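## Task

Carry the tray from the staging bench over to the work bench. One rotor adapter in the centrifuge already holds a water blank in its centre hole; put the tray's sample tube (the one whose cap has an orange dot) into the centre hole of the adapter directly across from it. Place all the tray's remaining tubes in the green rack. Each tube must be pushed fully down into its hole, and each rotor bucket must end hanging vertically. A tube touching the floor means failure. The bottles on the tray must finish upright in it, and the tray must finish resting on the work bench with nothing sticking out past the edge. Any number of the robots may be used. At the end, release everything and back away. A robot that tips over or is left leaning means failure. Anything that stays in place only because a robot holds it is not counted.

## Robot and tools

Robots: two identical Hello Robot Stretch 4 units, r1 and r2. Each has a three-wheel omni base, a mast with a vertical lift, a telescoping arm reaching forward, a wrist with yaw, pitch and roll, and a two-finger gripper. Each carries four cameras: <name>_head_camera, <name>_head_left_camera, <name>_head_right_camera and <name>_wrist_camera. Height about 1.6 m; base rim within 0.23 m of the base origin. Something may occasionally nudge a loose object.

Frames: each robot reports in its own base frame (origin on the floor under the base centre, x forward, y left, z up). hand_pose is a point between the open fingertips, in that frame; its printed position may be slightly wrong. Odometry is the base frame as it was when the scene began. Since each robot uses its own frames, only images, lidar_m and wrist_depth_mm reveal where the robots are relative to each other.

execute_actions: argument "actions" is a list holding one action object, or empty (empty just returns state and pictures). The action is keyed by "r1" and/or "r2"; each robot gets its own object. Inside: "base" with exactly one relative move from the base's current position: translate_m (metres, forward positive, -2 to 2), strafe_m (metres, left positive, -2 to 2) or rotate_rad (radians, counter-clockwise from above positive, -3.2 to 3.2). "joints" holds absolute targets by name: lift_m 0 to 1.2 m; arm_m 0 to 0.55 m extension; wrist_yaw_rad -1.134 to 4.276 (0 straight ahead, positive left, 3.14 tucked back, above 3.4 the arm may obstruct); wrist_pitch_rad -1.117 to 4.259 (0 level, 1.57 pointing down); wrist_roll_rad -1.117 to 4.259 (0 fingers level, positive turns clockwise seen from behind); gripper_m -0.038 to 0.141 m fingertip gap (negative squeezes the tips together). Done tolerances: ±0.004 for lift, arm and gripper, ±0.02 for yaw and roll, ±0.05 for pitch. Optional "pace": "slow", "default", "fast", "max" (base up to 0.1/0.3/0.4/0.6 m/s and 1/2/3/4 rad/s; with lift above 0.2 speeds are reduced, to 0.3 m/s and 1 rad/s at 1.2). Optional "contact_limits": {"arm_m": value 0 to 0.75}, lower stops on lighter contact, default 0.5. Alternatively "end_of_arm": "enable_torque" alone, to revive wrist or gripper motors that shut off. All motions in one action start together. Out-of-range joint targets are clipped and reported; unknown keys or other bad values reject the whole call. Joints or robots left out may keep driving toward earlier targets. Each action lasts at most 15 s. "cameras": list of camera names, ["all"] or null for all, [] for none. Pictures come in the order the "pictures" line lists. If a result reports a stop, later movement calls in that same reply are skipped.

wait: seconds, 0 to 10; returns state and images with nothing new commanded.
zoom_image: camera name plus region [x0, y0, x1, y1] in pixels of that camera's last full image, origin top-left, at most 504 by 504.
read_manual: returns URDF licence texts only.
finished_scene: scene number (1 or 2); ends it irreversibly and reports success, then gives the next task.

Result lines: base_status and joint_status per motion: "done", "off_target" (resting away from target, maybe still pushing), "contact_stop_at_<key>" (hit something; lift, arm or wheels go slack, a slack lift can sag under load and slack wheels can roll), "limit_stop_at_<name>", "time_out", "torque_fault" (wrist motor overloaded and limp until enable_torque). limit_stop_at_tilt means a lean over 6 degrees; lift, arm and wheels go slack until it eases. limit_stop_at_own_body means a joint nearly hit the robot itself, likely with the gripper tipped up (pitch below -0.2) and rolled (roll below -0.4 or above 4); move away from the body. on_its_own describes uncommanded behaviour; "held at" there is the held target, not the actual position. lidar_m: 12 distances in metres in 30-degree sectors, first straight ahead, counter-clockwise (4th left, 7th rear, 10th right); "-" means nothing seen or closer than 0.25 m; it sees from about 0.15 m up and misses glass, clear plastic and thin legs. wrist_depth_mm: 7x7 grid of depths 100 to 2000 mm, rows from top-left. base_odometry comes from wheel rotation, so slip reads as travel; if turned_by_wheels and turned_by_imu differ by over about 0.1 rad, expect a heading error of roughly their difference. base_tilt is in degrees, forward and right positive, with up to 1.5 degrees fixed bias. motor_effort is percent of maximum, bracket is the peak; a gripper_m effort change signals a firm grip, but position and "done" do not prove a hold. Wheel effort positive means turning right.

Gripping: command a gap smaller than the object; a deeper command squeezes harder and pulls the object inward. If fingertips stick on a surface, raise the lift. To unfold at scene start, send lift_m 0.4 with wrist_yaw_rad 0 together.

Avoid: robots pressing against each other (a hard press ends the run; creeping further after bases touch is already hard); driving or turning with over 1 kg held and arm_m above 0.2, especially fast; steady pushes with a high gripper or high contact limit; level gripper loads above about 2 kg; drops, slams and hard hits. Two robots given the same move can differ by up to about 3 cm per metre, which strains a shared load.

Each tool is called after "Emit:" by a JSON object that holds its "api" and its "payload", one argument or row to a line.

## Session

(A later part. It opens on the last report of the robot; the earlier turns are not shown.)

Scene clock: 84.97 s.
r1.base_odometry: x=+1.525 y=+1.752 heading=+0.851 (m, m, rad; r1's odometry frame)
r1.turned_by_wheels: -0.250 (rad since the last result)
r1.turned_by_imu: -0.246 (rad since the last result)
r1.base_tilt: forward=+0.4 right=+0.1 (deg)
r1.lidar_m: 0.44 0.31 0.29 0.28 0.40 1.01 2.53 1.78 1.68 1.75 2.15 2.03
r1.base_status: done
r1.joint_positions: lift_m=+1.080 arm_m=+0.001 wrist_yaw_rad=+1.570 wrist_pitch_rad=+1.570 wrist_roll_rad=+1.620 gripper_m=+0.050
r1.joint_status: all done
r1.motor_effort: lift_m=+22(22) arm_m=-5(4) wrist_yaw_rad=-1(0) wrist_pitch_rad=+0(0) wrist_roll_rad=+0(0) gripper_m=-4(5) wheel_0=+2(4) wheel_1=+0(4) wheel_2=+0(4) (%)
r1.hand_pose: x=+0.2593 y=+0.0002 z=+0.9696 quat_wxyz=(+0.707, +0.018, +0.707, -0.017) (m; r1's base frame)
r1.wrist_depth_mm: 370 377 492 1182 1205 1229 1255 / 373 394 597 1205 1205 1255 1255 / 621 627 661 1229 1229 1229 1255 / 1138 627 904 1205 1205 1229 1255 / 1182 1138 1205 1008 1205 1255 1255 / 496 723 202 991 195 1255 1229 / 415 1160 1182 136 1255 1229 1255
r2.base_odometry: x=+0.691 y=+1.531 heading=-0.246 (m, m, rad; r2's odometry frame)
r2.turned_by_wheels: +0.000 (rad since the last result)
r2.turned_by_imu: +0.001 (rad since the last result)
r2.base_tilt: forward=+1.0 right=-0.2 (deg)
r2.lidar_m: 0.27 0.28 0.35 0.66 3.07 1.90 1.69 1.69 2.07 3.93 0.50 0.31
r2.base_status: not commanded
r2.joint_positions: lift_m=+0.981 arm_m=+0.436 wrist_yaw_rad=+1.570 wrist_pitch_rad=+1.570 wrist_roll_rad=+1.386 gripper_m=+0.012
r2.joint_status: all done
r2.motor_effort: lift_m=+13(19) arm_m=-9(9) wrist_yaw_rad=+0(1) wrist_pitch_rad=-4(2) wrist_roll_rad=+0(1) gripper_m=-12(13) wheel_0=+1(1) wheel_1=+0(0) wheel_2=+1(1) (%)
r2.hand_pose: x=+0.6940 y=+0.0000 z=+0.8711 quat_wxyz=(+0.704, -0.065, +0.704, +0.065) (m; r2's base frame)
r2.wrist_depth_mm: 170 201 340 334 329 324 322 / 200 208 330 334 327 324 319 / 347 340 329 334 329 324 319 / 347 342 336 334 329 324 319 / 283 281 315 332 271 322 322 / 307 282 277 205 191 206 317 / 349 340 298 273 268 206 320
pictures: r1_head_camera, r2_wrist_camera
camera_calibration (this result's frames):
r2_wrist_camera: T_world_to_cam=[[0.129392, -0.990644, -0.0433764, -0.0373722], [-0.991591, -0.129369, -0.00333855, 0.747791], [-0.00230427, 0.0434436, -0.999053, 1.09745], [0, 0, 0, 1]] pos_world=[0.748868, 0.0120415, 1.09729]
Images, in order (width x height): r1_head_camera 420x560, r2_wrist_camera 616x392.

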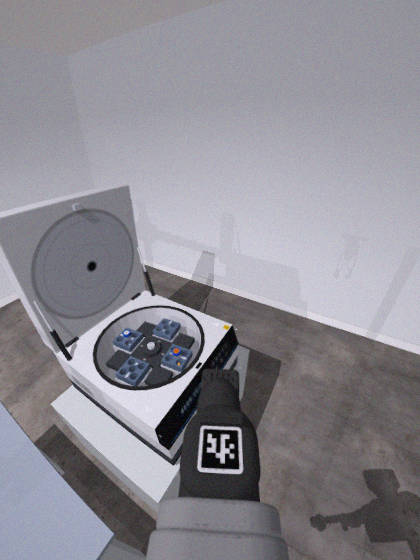

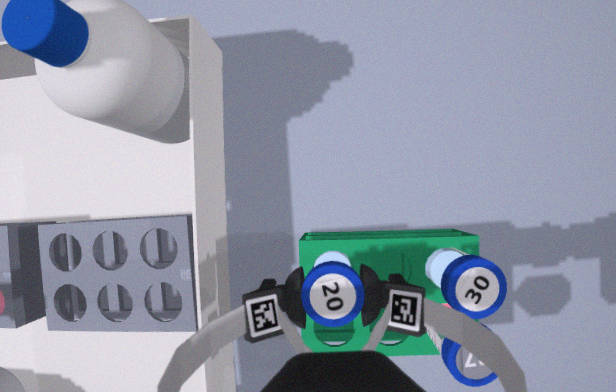

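Emit:
{"api": "execute_actions", "payload": {
  "actions": [
    {"r2": {"joints": {"lift_m": 0.98, "gripper_m": 0.047}}}
  ],
  "cameras": ["r2_wrist_camera", "r1_head_camera"]
}}

Emit:
{"api": "zoom_image", "payload": {
  "camera": "r1_head_camera",
  "region": [85, 295, 215, 395]
}}

Scene clock: 86.27 s.
r1.base_odometry: x=+1.525 y=+1.752 heading=+0.851 (m, m, rad; r1's odometry frame)
r1.turned_by_wheels: +0.000 (rad since the last result)
r1.turned_by_imu: +0.000 (rad since the last result)
r1.base_tilt: forward=+0.3 right=+0.1 (deg)
r1.lidar_m: 0.42 0.31 0.29 0.30 0.38 1.01 2.55 1.79 1.68 1.73 2.14 2.03
r1.base_status: not commanded
r1.joint_positions: lift_m=+1.080 arm_m=+0.001 wrist_yaw_rad=+1.570 wrist_pitch_rad=+1.570 wrist_roll_rad=+1.620 gripper_m=+0.050
r1.joint_status: not commanded
r1.motor_effort: lift_m=+22(22) arm_m=-5(5) wrist_yaw_rad=+0(0) wrist_pitch_rad=+1(1) wrist_roll_rad=+0(0) gripper_m=-5(4) wheel_0=+2(2) wheel_1=+0(0) wheel_2=+0(0) (%)
r1.hand_pose: x=+0.2593 y=+0.0002 z=+0.9696 quat_wxyz=(+0.707, +0.018, +0.707, -0.017) (m; r1's base frame)
r1.wrist_depth_mm: 370 375 500 1205 1229 1229 1255 / 373 392 597 1205 1205 1205 1255 / 615 621 654 1182 1229 1229 1281 / 1138 627 904 1205 1255 1255 1255 / 1160 1160 1182 991 1229 1229 1255 / 492 723 202 991 195 1229 1255 / 413 1182 1182 136 1205 1229 1229
r2.base_odometry: x=+0.691 y=+1.531 heading=-0.246 (m, m, rad; r2's odometry frame)
r2.turned_by_wheels: +0.000 (rad since the last result)
r2.turned_by_imu: +0.001 (rad since the last result)
r2.base_tilt: forward=+1.0 right=-0.2 (deg)
r2.lidar_m: 0.27 0.27 0.35 0.68 3.09 1.90 1.70 1.71 2.05 3.92 0.52 0.32
r2.base_status: not commanded
r2.joint_positions: lift_m=+0.980 arm_m=+0.436 wrist_yaw_rad=+1.570 wrist_pitch_rad=+1.570 wrist_roll_rad=+1.386 gripper_m=+0.047
r2.joint_status: all done
r2.motor_effort: lift_m=+13(12) arm_m=-9(9) wrist_yaw_rad=+1(1) wrist_pitch_rad=-3(4) wrist_roll_rad=+0(1) gripper_m=-1(14) wheel_0=+1(1) wheel_1=+1(1) wheel_2=+1(1) (%)
r2.hand_pose: x=+0.6939 y=+0.0000 z=+0.8701 quat_wxyz=(+0.704, -0.065, +0.704, +0.065) (m; r2's base frame)
r2.wrist_depth_mm: 170 201 338 332 327 322 319 / 198 208 329 332 327 322 319 / 345 340 327 332 327 322 319 / 347 342 336 332 329 324 320 / 282 281 315 282 270 320 320 / 306 281 277 210 201 205 319 / 347 342 314 218 267 205 317
pictures: r1_head_camera, r2_wrist_camera
camera_calibration (this result's frames):
r2_wrist_camera: T_world_to_cam=[[0.129392, -0.990644, -0.0433767, -0.0374141], [-0.991591, -0.12937, -0.00333858, 0.747785], [-0.00230427, 0.0434439, -0.999053, 1.09647], [0, 0, 0, 1]] pos_world=[0.748864, 0.0120416, 1.09631]
Images, in order (width x height): r1_head_camera 420x560, r2_wrist_camera 616x392.

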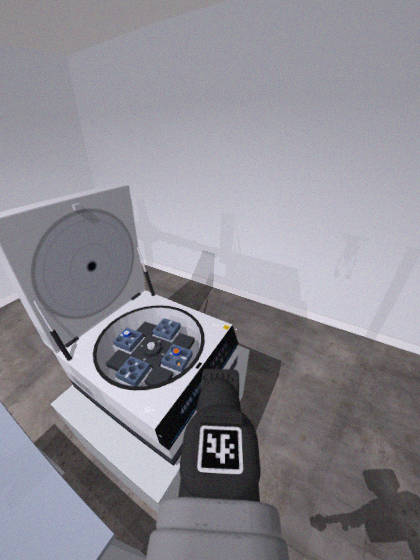

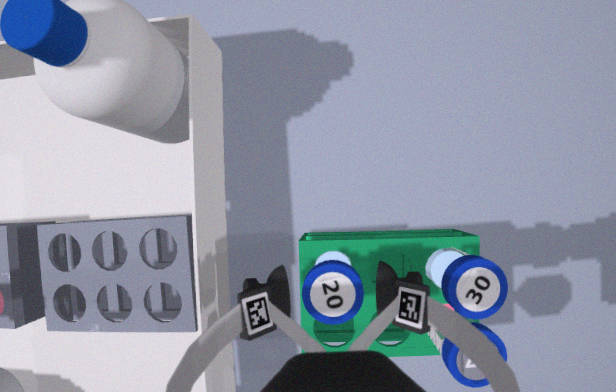

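Region (85, 295, 215, 395) of r1_head_camera's 420x560 image, scaled by 3.877, with more detail than that image has; it fills the top 388 rows of this view, and the rest is white.

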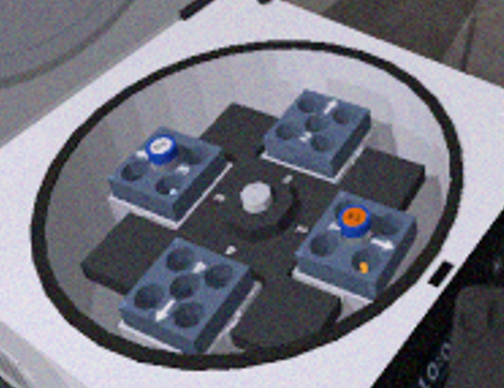

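Emit:
{"api": "execute_actions", "payload": {
  "actions": [
    {"r2": {"joints": {"lift_m": 1.024}, "pace": "max"}}
  ],
  "cameras": []
}}

Emit:
{"api": "execute_actions", "payload": {
  "actions": [
    {"r2": {"base": {"rotate_rad": 0.42}, "joints": {"lift_m": 1.028, "arm_m": 0.426, "wrist_roll_rad": 1.80, "gripper_m": 0.052}, "pace": "max"}}
  ],
  "cameras": ["r2_wrist_camera"]
}}

Scene clock: 87.30 s.
r1.base_odometry: x=+1.525 y=+1.752 heading=+0.851 (m, m, rad; r1's odometry frame)
r1.turned_by_wheels: +0.000 (rad since the last result)
r1.turned_by_imu: +0.000 (rad since the last result)
r1.base_tilt: forward=+0.4 right=+0.1 (deg)
r1.lidar_m: 0.43 0.29 0.26 0.30 0.40 0.99 2.53 1.77 1.67 1.72 2.15 2.02
r1.base_status: not commanded
r1.joint_positions: lift_m=+1.080 arm_m=+0.001 wrist_yaw_rad=+1.570 wrist_pitch_rad=+1.570 wrist_roll_rad=+1.620 gripper_m=+0.050
r1.joint_status: not commanded
r1.motor_effort: lift_m=+22(22) arm_m=-5(5) wrist_yaw_rad=+0(0) wrist_pitch_rad=+0(1) wrist_roll_rad=+0(0) gripper_m=-3(4) wheel_0=+2(2) wheel_1=+1(0) wheel_2=+0(0) (%)
r1.hand_pose: x=+0.2593 y=+0.0002 z=+0.9696 quat_wxyz=(+0.707, +0.018, +0.707, -0.017) (m; r1's base frame)
r1.wrist_depth_mm: 370 377 492 1205 1205 1255 1229 / 373 392 597 1205 1229 1229 1255 / 615 627 661 1205 1205 1255 1281 / 1138 634 891 1205 1205 1229 1255 / 1138 1160 1182 976 1229 1229 1229 / 492 723 202 991 195 1229 1255 / 413 1160 1182 136 1229 1255 1229
r2.base_odometry: x=+0.691 y=+1.531 heading=-0.246 (m, m, rad; r2's odometry frame)
r2.turned_by_wheels: +0.000 (rad since the last result)
r2.turned_by_imu: +0.000 (rad since the last result)
r2.base_tilt: forward=+1.0 right=-0.2 (deg)
r2.lidar_m: 0.28 0.27 0.35 0.67 3.08 1.90 1.69 1.71 2.07 3.93 0.49 0.32
r2.base_status: not commanded
r2.joint_positions: lift_m=+1.024 arm_m=+0.436 wrist_yaw_rad=+1.570 wrist_pitch_rad=+1.570 wrist_roll_rad=+1.386 gripper_m=+0.047
r2.joint_status: all done
r2.motor_effort: lift_m=+21(24) arm_m=-9(9) wrist_yaw_rad=+0(1) wrist_pitch_rad=-3(3) wrist_roll_rad=-1(0) gripper_m=-1(3) wheel_0=+1(1) wheel_1=+1(1) wheel_2=+1(1) (%)
r2.hand_pose: x=+0.6939 y=+0.0000 z=+0.9134 quat_wxyz=(+0.704, -0.065, +0.704, +0.065) (m; r2's base frame)
r2.wrist_depth_mm: 394 244 382 377 373 364 359 / 373 238 351 377 373 364 362 / 392 387 370 375 370 364 359 / 392 384 379 375 373 366 359 / 330 325 355 325 314 364 362 / 357 359 312 314 201 362 359 / 394 384 334 270 370 362 359
pictures: none
No camera images: the call's "cameras" was empty. Leave "cameras" out to get every camera's image.

Scene clock: 88.63 s.
r1.base_odometry: x=+1.525 y=+1.752 heading=+0.851 (m, m, rad; r1's odometry frame)
r1.turned_by_wheels: +0.000 (rad since the last result)
r1.turned_by_imu: +0.000 (rad since the last result)
r1.base_tilt: forward=+0.3 right=+0.1 (deg)
r1.lidar_m: 0.42 0.31 0.26 0.30 0.40 1.02 2.53 1.79 1.67 1.74 2.15 2.01
r1.base_status: not commanded
r1.joint_positions: lift_m=+1.080 arm_m=+0.001 wrist_yaw_rad=+1.570 wrist_pitch_rad=+1.570 wrist_roll_rad=+1.620 gripper_m=+0.050
r1.joint_status: not commanded
r1.motor_effort: lift_m=+22(22) arm_m=-5(5) wrist_yaw_rad=+0(0) wrist_pitch_rad=+0(0) wrist_roll_rad=+0(0) gripper_m=-4(5) wheel_0=+2(2) wheel_1=+0(1) wheel_2=+0(0) (%)
r1.hand_pose: x=+0.2593 y=+0.0002 z=+0.9696 quat_wxyz=(+0.707, +0.018, +0.707, -0.017) (m; r1's base frame)
r1.wrist_depth_mm: 370 377 492 1205 1229 1229 1255 / 373 394 597 1182 1205 1229 1255 / 615 627 661 1205 1205 1229 1255 / 1160 634 917 1205 1205 1229 1255 / 1160 1138 1182 991 1205 1229 1229 / 496 723 202 991 195 1255 1255 / 415 1160 1182 136 1229 1255 1255
r2.base_odometry: x=+0.691 y=+1.531 heading=+0.174 (m, m, rad; r2's odometry frame)
r2.turned_by_wheels: +0.420 (rad since the last result)
r2.turned_by_imu: +0.416 (rad since the last result)
r2.base_tilt: forward=+1.0 right=-0.2 (deg)
r2.lidar_m: 0.28 0.34 0.56 3.10 2.03 1.66 1.71 1.95 3.24 2.14 0.33 0.28
r2.base_status: done
r2.joint_positions: lift_m=+1.028 arm_m=+0.428 wrist_yaw_rad=+1.570 wrist_pitch_rad=+1.570 wrist_roll_rad=+1.799 gripper_m=+0.052
r2.joint_status: all done
r2.motor_effort: lift_m=+21(22) arm_m=-9(11) wrist_yaw_rad=+1(2) wrist_pitch_rad=-2(3) wrist_roll_rad=+2(5) gripper_m=-5(1) wheel_0=-1(6) wheel_1=-1(2) wheel_2=-1(6) (%)
r2.hand_pose: x=+0.6860 y=+0.0001 z=+0.9174 quat_wxyz=(+0.702, +0.081, +0.702, -0.081) (m; r2's base frame)
r2.wrist_depth_mm: 397 392 342 355 357 259 - / 394 392 382 377 373 309 255 / 399 389 382 377 370 368 329 / 399 394 351 373 366 336 306 / 399 394 334 317 314 309 304 / 399 392 322 319 196 366 322 / 397 394 314 227 373 366 320
pictures: r2_wrist_camera
camera_calibration (this result's frames):
r2_wrist_camera: T_world_to_cam=[[-0.279652, -0.959109, -0.0436334, 0.246592], [-0.959982, 0.280046, -0.00307157, 0.718049], [0.0151653, 0.0410283, -0.999043, 1.13172], [0, 0, 0, 1]] pos_world=[0.741111, -0.0110103, 1.1436]
Images, in order (width x height): r2_wrist_camera 616x392.

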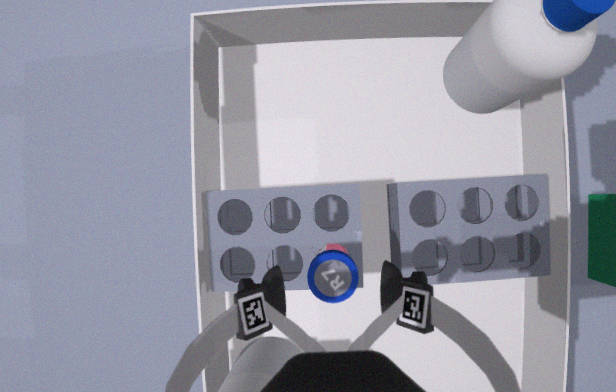

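Well aligned. Descend, grip, lift.

Emit:
{"api": "execute_actions", "payload": {
  "actions": [
    {"r2": {"joints": {"lift_m": 0.985, "gripper_m": 0.046}, "pace": "max"}}
  ],
  "cameras": ["r2_wrist_camera"]
}}

Emit:
{"api": "execute_actions", "payload": {
  "actions": [
    {"r2": {"joints": {"gripper_m": 0.012}}}
  ],
  "cameras": []
}}

Emit:
{"api": "execute_actions", "payload": {
  "actions": [
    {"r2": {"joints": {"lift_m": 1.07}, "pace": "max"}}
  ],
  "cameras": ["r2_wrist_camera"]
}}

Scene clock: 89.80 s.
r1.base_odometry: x=+1.525 y=+1.752 heading=+0.851 (m, m, rad; r1's odometry frame)
r1.turned_by_wheels: +0.000 (rad since the last result)
r1.turned_by_imu: +0.000 (rad since the last result)
r1.base_tilt: forward=+0.4 right=+0.1 (deg)
r1.lidar_m: 0.41 0.31 0.27 0.29 0.40 1.01 2.52 1.79 1.69 1.73 2.14 2.03
r1.base_status: not commanded
r1.joint_positions: lift_m=+1.080 arm_m=+0.001 wrist_yaw_rad=+1.570 wrist_pitch_rad=+1.570 wrist_roll_rad=+1.620 gripper_m=+0.050
r1.joint_status: not commanded
r1.motor_effort: lift_m=+22(22) arm_m=-5(5) wrist_yaw_rad=+2(0) wrist_pitch_rad=-1(0) wrist_roll_rad=+0(0) gripper_m=-4(3) wheel_0=+2(2) wheel_1=+1(1) wheel_2=+0(0) (%)
r1.hand_pose: x=+0.2593 y=+0.0002 z=+0.9696 quat_wxyz=(+0.707, +0.018, +0.707, -0.017) (m; r1's base frame)
r1.wrist_depth_mm: 373 377 492 1205 1205 1255 1229 / 373 392 597 1205 1205 1229 1255 / 621 621 654 1205 1229 1255 1281 / 1160 634 904 1205 1229 1255 1255 / 1138 1160 1160 976 1229 1229 1281 / 492 732 202 991 195 1255 1281 / 415 1138 1160 136 1255 1229 1229
r2.base_odometry: x=+0.691 y=+1.531 heading=+0.174 (m, m, rad; r2's odometry frame)
r2.turned_by_wheels: +0.000 (rad since the last result)
r2.turned_by_imu: +0.000 (rad since the last result)
r2.base_tilt: forward=+1.0 right=-0.1 (deg)
r2.lidar_m: 0.27 0.34 0.57 3.10 2.06 1.68 1.71 1.94 3.24 2.13 0.34 0.28
r2.base_status: not commanded
r2.joint_positions: lift_m=+0.985 arm_m=+0.428 wrist_yaw_rad=+1.570 wrist_pitch_rad=+1.570 wrist_roll_rad=+1.799 gripper_m=+0.046
r2.joint_status: all done
r2.motor_effort: lift_m=+14(18) arm_m=-9(9) wrist_yaw_rad=-1(0) wrist_pitch_rad=-2(2) wrist_roll_rad=+3(3) gripper_m=-3(1) wheel_0=-1(1) wheel_1=-1(1) wheel_2=-1(1) (%)
r2.hand_pose: x=+0.6860 y=+0.0001 z=+0.8751 quat_wxyz=(+0.702, +0.081, +0.702, -0.081) (m; r2's base frame)
r2.wrist_depth_mm: 353 347 334 332 329 257 - / 353 347 340 334 329 309 273 / 353 347 340 336 330 325 317 / 351 347 310 330 324 297 282 / 353 347 279 274 279 266 286 / 353 349 272 212 196 324 322 / 353 349 297 229 330 322 319
pictures: r2_wrist_camera
camera_calibration (this result's frames):
r2_wrist_camera: T_world_to_cam=[[-0.279654, -0.959109, -0.0436334, 0.244742], [-0.959981, 0.280048, -0.00307157, 0.717912], [0.0151654, 0.0410282, -0.999043, 1.08937], [0, 0, 0, 1]] pos_world=[0.741104, -0.0110105, 1.10122]
Images, in order (width x height): r2_wrist_camera 616x392.

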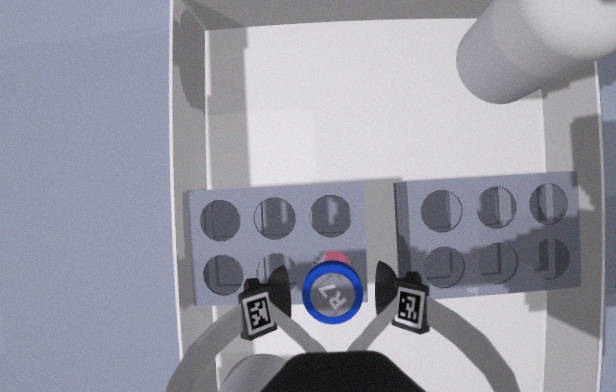

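Scene clock: 90.93 s.
r1.base_odometry: x=+1.525 y=+1.752 heading=+0.851 (m, m, rad; r1's odometry frame)
r1.turned_by_wheels: +0.000 (rad since the last result)
r1.turned_by_imu: +0.000 (rad since the last result)
r1.base_tilt: forward=+0.3 right=+0.1 (deg)
r1.lidar_m: 0.43 0.31 0.29 0.30 0.38 1.01 2.53 1.76 1.69 1.73 2.11 2.01
r1.base_status: not commanded
r1.joint_positions: lift_m=+1.080 arm_m=+0.001 wrist_yaw_rad=+1.570 wrist_pitch_rad=+1.570 wrist_roll_rad=+1.620 gripper_m=+0.050
r1.joint_status: not commanded
r1.motor_effort: lift_m=+22(22) arm_m=-5(5) wrist_yaw_rad=+0(1) wrist_pitch_rad=-1(1) wrist_roll_rad=+0(0) gripper_m=-6(4) wheel_0=+2(2) wheel_1=+0(1) wheel_2=+0(0) (%)
r1.hand_pose: x=+0.2593 y=+0.0002 z=+0.9696 quat_wxyz=(+0.707, +0.018, +0.707, -0.017) (m; r1's base frame)
r1.wrist_depth_mm: 370 375 496 1229 1205 1229 1255 / 370 392 591 1205 1205 1229 1229 / 621 627 661 1205 1205 1229 1255 / 1138 640 904 1205 1229 1229 1255 / 1160 1160 1160 991 1229 1255 1281 / 496 715 202 991 195 1229 1255 / 415 1160 1182 136 1229 1255 1255
r2.base_odometry: x=+0.691 y=+1.531 heading=+0.174 (m, m, rad; r2's odometry frame)
r2.turned_by_wheels: +0.000 (rad since the last result)
r2.turned_by_imu: +0.000 (rad since the last result)
r2.base_tilt: forward=+1.0 right=-0.2 (deg)
r2.lidar_m: 0.28 0.33 0.56 3.10 2.03 1.69 1.71 1.94 3.24 2.14 0.33 0.28
r2.base_status: not commanded
r2.joint_positions: lift_m=+0.985 arm_m=+0.428 wrist_yaw_rad=+1.570 wrist_pitch_rad=+1.570 wrist_roll_rad=+1.799 gripper_m=+0.012
r2.joint_status: all done
r2.motor_effort: lift_m=+14(14) arm_m=-9(9) wrist_yaw_rad=+1(0) wrist_pitch_rad=-2(3) wrist_roll_rad=+3(3) gripper_m=-9(9) wheel_0=-1(1) wheel_1=-1(1) wheel_2=-1(1) (%)
r2.hand_pose: x=+0.6860 y=+0.0001 z=+0.8751 quat_wxyz=(+0.702, +0.081, +0.702, -0.081) (m; r2's base frame)
r2.wrist_depth_mm: 351 347 336 332 327 259 - / 353 345 338 334 329 309 273 / 351 347 338 334 330 324 319 / 353 345 309 329 322 297 283 / 353 347 279 276 281 267 286 / 353 349 276 206 190 324 320 / 355 349 298 304 329 325 319
pictures: none
No camera images: the call's "cameras" was empty. Leave "cameras" out to get every camera's image.

Scene clock: 91.80 s.
r1.base_odometry: x=+1.525 y=+1.752 heading=+0.851 (m, m, rad; r1's odometry frame)
r1.turned_by_wheels: +0.000 (rad since the last result)
r1.turned_by_imu: +0.000 (rad since the last result)
r1.base_tilt: forward=+0.3 right=+0.1 (deg)
r1.lidar_m: 0.44 0.31 0.25 0.30 0.40 1.00 2.49 1.76 1.68 1.73 2.11 2.01
r1.base_status: not commanded
r1.joint_positions: lift_m=+1.080 arm_m=+0.001 wrist_yaw_rad=+1.570 wrist_pitch_rad=+1.570 wrist_roll_rad=+1.620 gripper_m=+0.050
r1.joint_status: not commanded
r1.motor_effort: lift_m=+22(22) arm_m=-5(5) wrist_yaw_rad=+0(0) wrist_pitch_rad=+2(0) wrist_roll_rad=+0(0) gripper_m=-6(4) wheel_0=+2(2) wheel_1=+0(0) wheel_2=+0(0) (%)
r1.hand_pose: x=+0.2593 y=+0.0002 z=+0.9696 quat_wxyz=(+0.707, +0.018, +0.707, -0.017) (m; r1's base frame)
r1.wrist_depth_mm: 370 375 492 1182 1229 1255 1255 / 370 394 597 1205 1255 1255 1255 / 615 621 661 1205 1255 1255 1229 / 1138 627 891 1205 1229 1229 1255 / 1138 1182 1182 991 1229 1229 1229 / 496 715 202 991 195 1255 1229 / 415 1138 1182 136 1229 1229 1255
r2.base_odometry: x=+0.691 y=+1.531 heading=+0.174 (m, m, rad; r2's odometry frame)
r2.turned_by_wheels: +0.000 (rad since the last result)
r2.turned_by_imu: +0.000 (rad since the last result)
r2.base_tilt: forward=+0.9 right=-0.2 (deg)
r2.lidar_m: 0.27 0.33 0.57 3.10 2.05 1.68 1.72 1.93 3.24 2.14 0.34 0.28
r2.base_status: not commanded
r2.joint_positions: lift_m=+1.070 arm_m=+0.428 wrist_yaw_rad=+1.570 wrist_pitch_rad=+1.570 wrist_roll_rad=+1.799 gripper_m=+0.012
r2.joint_status: all done
r2.motor_effort: lift_m=+22(26) arm_m=-9(9) wrist_yaw_rad=+1(1) wrist_pitch_rad=-1(1) wrist_roll_rad=+3(3) gripper_m=-13(11) wheel_0=-1(1) wheel_1=-1(1) wheel_2=-1(1) (%)
r2.hand_pose: x=+0.6859 y=+0.0001 z=+0.9594 quat_wxyz=(+0.702, +0.081, +0.702, -0.081) (m; r2's base frame)
r2.wrist_depth_mm: 439 433 427 387 389 273 - / 445 433 421 418 413 309 404 / 442 433 424 418 415 407 402 / 442 436 421 418 410 353 404 / 445 436 421 359 357 351 404 / 442 439 413 206 190 402 404 / 442 439 314 306 413 366 404
pictures: r2_wrist_camera
camera_calibration (this result's frames):
r2_wrist_camera: T_world_to_cam=[[-0.279659, -0.959107, -0.0436334, 0.248424], [-0.95998, 0.280053, -0.00307156, 0.718164], [0.0151656, 0.0410281, -0.999043, 1.17363], [0, 0, 0, 1]] pos_world=[0.741098, -0.0110108, 1.18556]
Images, in order (width x height): r2_wrist_camera 616x392.

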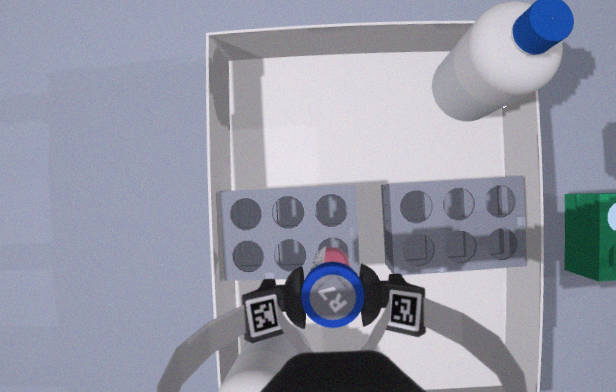

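Emit:
{"api": "execute_actions", "payload": {
  "actions": [
    {"r2": {"base": {"rotate_rad": -0.429}, "joints": {"arm_m": 0.395, "wrist_roll_rad": 1.376}, "pace": "max"}}
  ],
  "cameras": ["r2_wrist_camera"]
}}

Emit:
{"api": "zoom_image", "payload": {
  "camera": "r2_wrist_camera",
  "region": [280, 170, 480, 340]
}}

Scene clock: 93.43 s.
r1.base_odometry: x=+1.525 y=+1.752 heading=+0.851 (m, m, rad; r1's odometry frame)
r1.turned_by_wheels: +0.000 (rad since the last result)
r1.turned_by_imu: +0.001 (rad since the last result)
r1.base_tilt: forward=+0.3 right=+0.1 (deg)
r1.lidar_m: 0.42 0.32 0.29 0.30 0.42 1.03 2.51 1.78 1.65 1.73 2.17 2.03
r1.base_status: not commanded
r1.joint_positions: lift_m=+1.080 arm_m=+0.001 wrist_yaw_rad=+1.570 wrist_pitch_rad=+1.570 wrist_roll_rad=+1.620 gripper_m=+0.050
r1.joint_status: not commanded
r1.motor_effort: lift_m=+22(22) arm_m=-5(5) wrist_yaw_rad=+0(1) wrist_pitch_rad=+0(1) wrist_roll_rad=+0(0) gripper_m=-4(3) wheel_0=+2(2) wheel_1=+1(0) wheel_2=+0(0) (%)
r1.hand_pose: x=+0.2593 y=+0.0002 z=+0.9696 quat_wxyz=(+0.707, +0.018, +0.707, -0.017) (m; r1's base frame)
r1.wrist_depth_mm: 370 375 492 1229 1205 1229 1229 / 373 392 603 1205 1229 1229 1255 / 615 621 661 1182 1229 1255 1255 / 1138 634 904 1205 1229 1229 1255 / 1160 1160 1182 1008 1205 1229 1281 / 492 723 202 976 195 1229 1255 / 415 1160 1160 136 1229 1229 1229
r2.base_odometry: x=+0.691 y=+1.531 heading=-0.255 (m, m, rad; r2's odometry frame)
r2.turned_by_wheels: -0.429 (rad since the last result)
r2.turned_by_imu: -0.423 (rad since the last result)
r2.base_tilt: forward=+1.0 right=-0.2 (deg)
r2.lidar_m: 0.26 0.28 0.35 0.67 3.11 1.92 1.69 1.71 2.05 3.85 0.53 0.32
r2.base_status: done
r2.joint_positions: lift_m=+1.070 arm_m=+0.397 wrist_yaw_rad=+1.570 wrist_pitch_rad=+1.570 wrist_roll_rad=+1.377 gripper_m=+0.012
r2.joint_status: all done
r2.motor_effort: lift_m=+22(22) arm_m=-9(10) wrist_yaw_rad=+1(0) wrist_pitch_rad=-2(3) wrist_roll_rad=-1(5) gripper_m=-11(11) wheel_0=+2(4) wheel_1=+0(5) wheel_2=+0(6) (%)
r2.hand_pose: x=+0.6550 y=+0.0001 z=+0.9594 quat_wxyz=(+0.704, -0.068, +0.704, +0.068) (m; r2's base frame)
r2.wrist_depth_mm: 392 272 387 421 415 410 399 / 442 433 373 424 415 413 407 / 442 436 427 424 415 413 404 / 389 399 366 424 368 410 404 / 387 404 402 362 357 410 404 / 436 436 427 206 191 407 404 / 402 436 404 421 415 407 404
pictures: r2_wrist_camera
camera_calibration (this result's frames):
r2_wrist_camera: T_world_to_cam=[[0.138344, -0.989433, -0.0433875, -0.0343417], [-0.990381, -0.13833, -0.00334428, 0.708627], [-0.00269286, 0.0434328, -0.999053, 1.18581], [0, 0, 0, 1]] pos_world=[0.709755, 0.0125424, 1.18557]
Images, in order (width x height): r2_wrist_camera 616x392.

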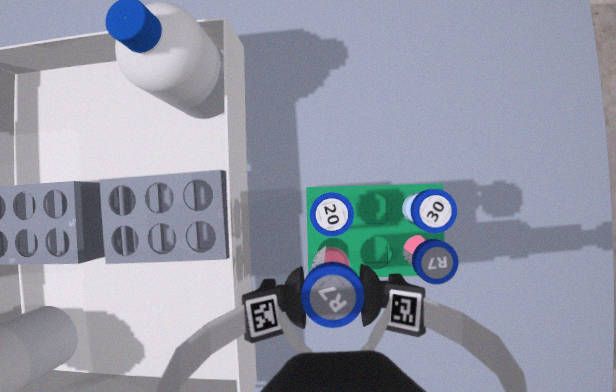

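Region (280, 170, 480, 340) of r2_wrist_camera's 616x392 image, scaled by 2.520; it fills the top 428 rows of this view, and the rest is white.

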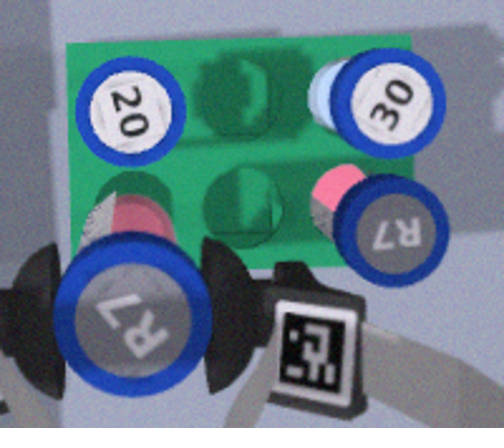

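Emit:
{"api": "execute_actions", "payload": {
  "actions": [
    {"r2": {"joints": {"lift_m": 0.981}, "pace": "fast"}}
  ],
  "cameras": ["r2_wrist_camera"]
}}

Scene clock: 94.63 s.
r1.base_odometry: x=+1.525 y=+1.752 heading=+0.851 (m, m, rad; r1's odometry frame)
r1.turned_by_wheels: +0.000 (rad since the last result)
r1.turned_by_imu: +0.000 (rad since the last result)
r1.base_tilt: forward=+0.4 right=+0.2 (deg)
r1.lidar_m: 0.42 0.31 0.26 0.28 0.40 1.01 2.48 1.76 1.67 1.73 2.15 2.03
r1.base_status: not commanded
r1.joint_positions: lift_m=+1.080 arm_m=+0.001 wrist_yaw_rad=+1.570 wrist_pitch_rad=+1.570 wrist_roll_rad=+1.620 gripper_m=+0.050
r1.joint_status: not commanded
r1.motor_effort: lift_m=+22(22) arm_m=-5(5) wrist_yaw_rad=+1(1) wrist_pitch_rad=-1(0) wrist_roll_rad=+0(0) gripper_m=-5(5) wheel_0=+2(2) wheel_1=+0(0) wheel_2=+0(0) (%)
r1.hand_pose: x=+0.2593 y=+0.0002 z=+0.9696 quat_wxyz=(+0.707, +0.018, +0.707, -0.017) (m; r1's base frame)
r1.wrist_depth_mm: 370 377 492 1205 1205 1255 1255 / 373 394 597 1205 1229 1205 1281 / 621 621 661 1205 1229 1255 1255 / 1160 634 917 1182 1205 1229 1255 / 1160 1160 1182 1008 1229 1255 1255 / 496 723 202 976 195 1229 1255 / 415 1160 1182 136 1229 1229 1255
r2.base_odometry: x=+0.691 y=+1.531 heading=-0.255 (m, m, rad; r2's odometry frame)
r2.turned_by_wheels: +0.000 (rad since the last result)
r2.turned_by_imu: +0.001 (rad since the last result)
r2.base_tilt: forward=+1.0 right=-0.1 (deg)
r2.lidar_m: 0.28 0.27 0.35 0.68 3.12 1.91 1.70 1.71 2.05 3.82 0.52 0.31
r2.base_status: not commanded
r2.joint_positions: lift_m=+0.981 arm_m=+0.397 wrist_yaw_rad=+1.570 wrist_pitch_rad=+1.570 wrist_roll_rad=+1.377 gripper_m=+0.012
r2.joint_status: all done
r2.motor_effort: lift_m=+13(20) arm_m=-9(9) wrist_yaw_rad=+0(0) wrist_pitch_rad=-3(3) wrist_roll_rad=+0(1) gripper_m=-8(10) wheel_0=+2(2) wheel_1=+0(0) wheel_2=+0(0) (%)
r2.hand_pose: x=+0.6549 y=+0.0000 z=+0.8711 quat_wxyz=(+0.704, -0.068, +0.704, +0.068) (m; r2's base frame)
r2.wrist_depth_mm: 212 216 330 334 330 324 319 / 347 340 329 336 329 324 319 / 347 342 338 334 329 324 320 / 286 283 319 332 271 267 320 / 287 281 312 272 270 266 320 / 347 342 306 206 190 206 319 / 347 343 297 332 327 320 320
pictures: r2_wrist_camera
camera_calibration (this result's frames):
r2_wrist_camera: T_world_to_cam=[[0.138349, -0.989434, -0.0433615, -0.0382053], [-0.99038, -0.138335, -0.00334062, 0.708324], [-0.00269308, 0.0434065, -0.999054, 1.09761], [0, 0, 0, 1]] pos_world=[0.709752, 0.012541, 1.09728]
Images, in order (width x height): r2_wrist_camera 616x392.

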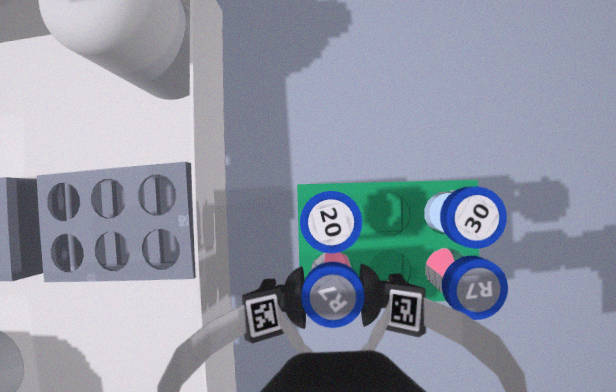

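Emit:
{"api": "execute_actions", "payload": {
  "actions": [
    {"r1": {"base": {"strafe_m": -0.05}, "pace": "max"}, "r2": {"joints": {"lift_m": 0.98, "gripper_m": 0.047}}}
  ],
  "cameras": ["r2_wrist_camera"]
}}

Scene clock: 95.83 s.
r1.base_odometry: x=+1.562 y=+1.719 heading=+0.851 (m, m, rad; r1's odometry frame)
r1.turned_by_wheels: +0.000 (rad since the last result)
r1.turned_by_imu: +0.000 (rad since the last result)
r1.base_tilt: forward=+0.4 right=+0.1 (deg)
r1.lidar_m: 0.49 0.36 0.31 0.34 0.53 1.14 2.46 1.75 1.60 1.70 2.11 1.97
r1.base_status: done
r1.joint_positions: lift_m=+1.080 arm_m=+0.001 wrist_yaw_rad=+1.570 wrist_pitch_rad=+1.570 wrist_roll_rad=+1.620 gripper_m=+0.050
r1.joint_status: not commanded
r1.motor_effort: lift_m=+22(22) arm_m=-5(5) wrist_yaw_rad=-1(1) wrist_pitch_rad=+0(0) wrist_roll_rad=+0(0) gripper_m=-6(4) wheel_0=-1(8) wheel_1=+0(7) wheel_2=+0(1) (%)
r1.hand_pose: x=+0.2593 y=+0.0002 z=+0.9696 quat_wxyz=(+0.707, +0.018, +0.707, -0.017) (m; r1's base frame)
r1.wrist_depth_mm: 370 410 615 1205 1205 1229 1255 / 370 442 668 1205 1205 1229 1255 / 615 530 866 1205 1205 1229 1255 / 1160 627 1182 1182 1205 1229 1255 / 1118 1160 1182 991 1205 1205 1255 / 559 1160 202 976 195 1229 1281 / 1160 1160 1160 136 1229 1229 1255
r2.base_odometry: x=+0.691 y=+1.531 heading=-0.255 (m, m, rad; r2's odometry frame)
r2.turned_by_wheels: +0.000 (rad since the last result)
r2.turned_by_imu: +0.001 (rad since the last result)
r2.base_tilt: forward=+1.0 right=-0.2 (deg)
r2.lidar_m: 0.26 0.28 0.34 0.67 3.12 1.92 1.70 1.71 2.04 3.84 0.52 0.32
r2.base_status: not commanded
r2.joint_positions: lift_m=+0.980 arm_m=+0.397 wrist_yaw_rad=+1.570 wrist_pitch_rad=+1.570 wrist_roll_rad=+1.377 gripper_m=+0.047
r2.joint_status: all done
r2.motor_effort: lift_m=+13(13) arm_m=-9(9) wrist_yaw_rad=+0(1) wrist_pitch_rad=-4(5) wrist_roll_rad=-1(1) gripper_m=-4(8) wheel_0=+2(2) wheel_1=+0(0) wheel_2=+0(0) (%)
r2.hand_pose: x=+0.6549 y=+0.0000 z=+0.8701 quat_wxyz=(+0.704, -0.068, +0.704, +0.068) (m; r2's base frame)
r2.wrist_depth_mm: 213 215 330 332 329 322 319 / 345 319 329 332 329 324 320 / 347 342 334 332 329 324 319 / 286 282 320 330 272 265 319 / 285 281 315 230 268 265 319 / 347 342 276 211 201 206 319 / 347 342 314 247 327 320 320
pictures: r2_wrist_camera
camera_calibration (this result's frames):
r2_wrist_camera: T_world_to_cam=[[0.138349, -0.989434, -0.0433615, -0.0382476], [-0.99038, -0.138335, -0.00334062, 0.708318], [-0.00269309, 0.0434065, -0.999054, 1.09663], [0, 0, 0, 1]] pos_world=[0.709748, 0.012541, 1.0963]
Images, in order (width x height): r2_wrist_camera 616x392.

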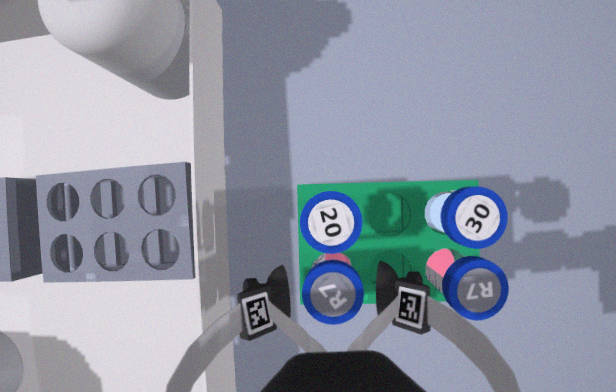

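Emit:
{"api": "execute_actions", "payload": {
  "actions": [
    {"r1": {"base": {"strafe_m": -0.12}, "pace": "max"}, "r2": {"base": {"translate_m": -0.12}, "joints": {"lift_m": 1.1, "arm_m": 0.05}, "pace": "max"}}
  ],
  "cameras": ["r2_head_camera", "r1_head_camera", "r1_head_left_camera"]
}}

Scene clock: 97.77 s.
r1.base_odometry: x=+1.653 y=+1.640 heading=+0.851 (m, m, rad; r1's odometry frame)
r1.turned_by_wheels: +0.000 (rad since the last result)
r1.turned_by_imu: +0.001 (rad since the last result)
r1.base_tilt: forward=+0.4 right=+0.1 (deg)
r1.lidar_m: 0.66 0.44 0.43 0.46 0.62 1.54 2.34 1.61 1.49 1.56 2.05 1.95
r1.base_status: done
r1.joint_positions: lift_m=+1.080 arm_m=+0.001 wrist_yaw_rad=+1.570 wrist_pitch_rad=+1.570 wrist_roll_rad=+1.620 gripper_m=+0.050
r1.joint_status: not commanded
r1.motor_effort: lift_m=+22(22) arm_m=-5(5) wrist_yaw_rad=+1(2) wrist_pitch_rad=+0(0) wrist_roll_rad=+0(1) gripper_m=-4(5) wheel_0=-1(8) wheel_1=+0(10) wheel_2=+0(1) (%)
r1.hand_pose: x=+0.2593 y=+0.0002 z=+0.9696 quat_wxyz=(+0.707, +0.018, +0.707, -0.017) (m; r1's base frame)
r1.wrist_depth_mm: 427 549 842 1205 1205 1255 1255 / 452 621 1060 1182 1205 1229 1255 / 488 654 1182 1205 1229 1229 1229 / 621 759 1205 1205 1205 1229 1255 / 1138 1182 1182 991 1229 1229 1255 / 768 1182 202 976 195 1229 1255 / 1138 1160 1182 136 1229 1229 1255
r2.base_odometry: x=+0.575 y=+1.561 heading=-0.255 (m, m, rad; r2's odometry frame)
r2.turned_by_wheels: +0.000 (rad since the last result)
r2.turned_by_imu: +0.001 (rad since the last result)
r2.base_tilt: forward=+1.0 right=-0.1 (deg)
r2.lidar_m: 0.37 0.40 0.50 0.91 2.90 1.74 1.55 1.59 1.90 3.61 2.17 0.44
r2.base_status: done
r2.joint_positions: lift_m=+1.100 arm_m=+0.052 wrist_yaw_rad=+1.570 wrist_pitch_rad=+1.570 wrist_roll_rad=+1.377 gripper_m=+0.047
r2.joint_status: all done
r2.motor_effort: lift_m=+21(24) arm_m=-9(9) wrist_yaw_rad=+1(1) wrist_pitch_rad=-3(3) wrist_roll_rad=-1(1) gripper_m=+0(3) wheel_0=-1(6) wheel_1=+0(5) wheel_2=-2(11) (%)
r2.hand_pose: x=+0.3100 y=+0.0000 z=+0.9894 quat_wxyz=(+0.704, -0.068, +0.704, +0.068) (m; r2's base frame)
r2.wrist_depth_mm: 477 469 462 452 449 442 436 / 477 473 462 455 452 442 433 / 477 466 462 455 452 442 439 / 1281 1281 1255 1229 1205 1182 1182 / 1308 1255 1255 1229 1229 1182 1160 / 1281 1281 1229 1008 200 1205 1182 / 1308 1281 1255 585 1205 1182 1205
pictures: r1_head_camera, r1_head_left_camera, r2_head_camera
Images, in order (width x height): r1_head_camera 420x560, r1_head_left_camera 420x672, r2_head_camera 420x560.

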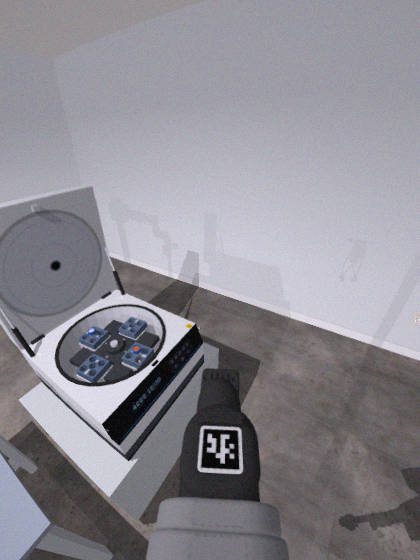

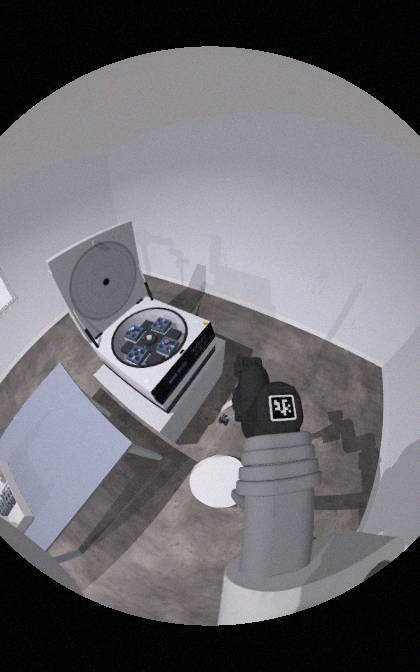

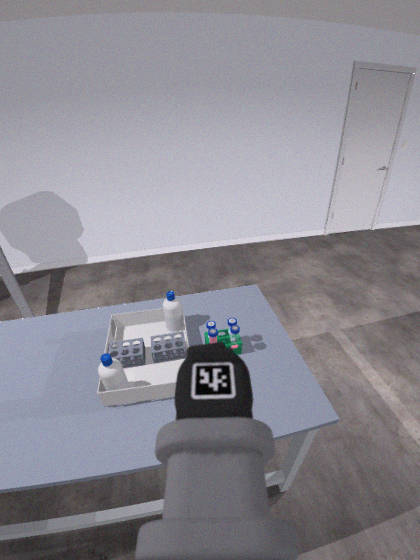

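Emit:
{"api": "zoom_image", "payload": {
  "camera": "r2_head_camera",
  "region": [90, 280, 270, 410]
}}

Emit:
{"api": "zoom_image", "payload": {
  "camera": "r1_head_camera",
  "region": [50, 295, 175, 395]
}}

Region (90, 280, 270, 410) of r2_head_camera's 420x560 image, scaled by 2.800, with more detail than that image has.

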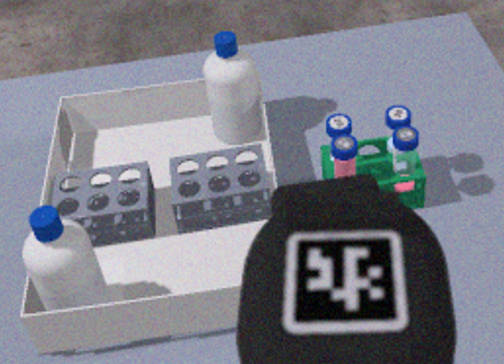

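Region (50, 295, 175, 395) of r1_head_camera's 420x560 image, scaled by 4.032, with more detail than that image has; it fills the top 403 rows of this view, and the rest is white.

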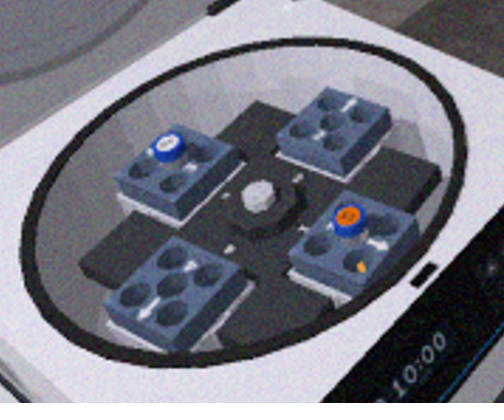

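Everything looks in place. Ending scene 1.

Emit:
{"api": "finished_scene", "payload": {
  "scene": 1
}}

The scene is finished: the task was done.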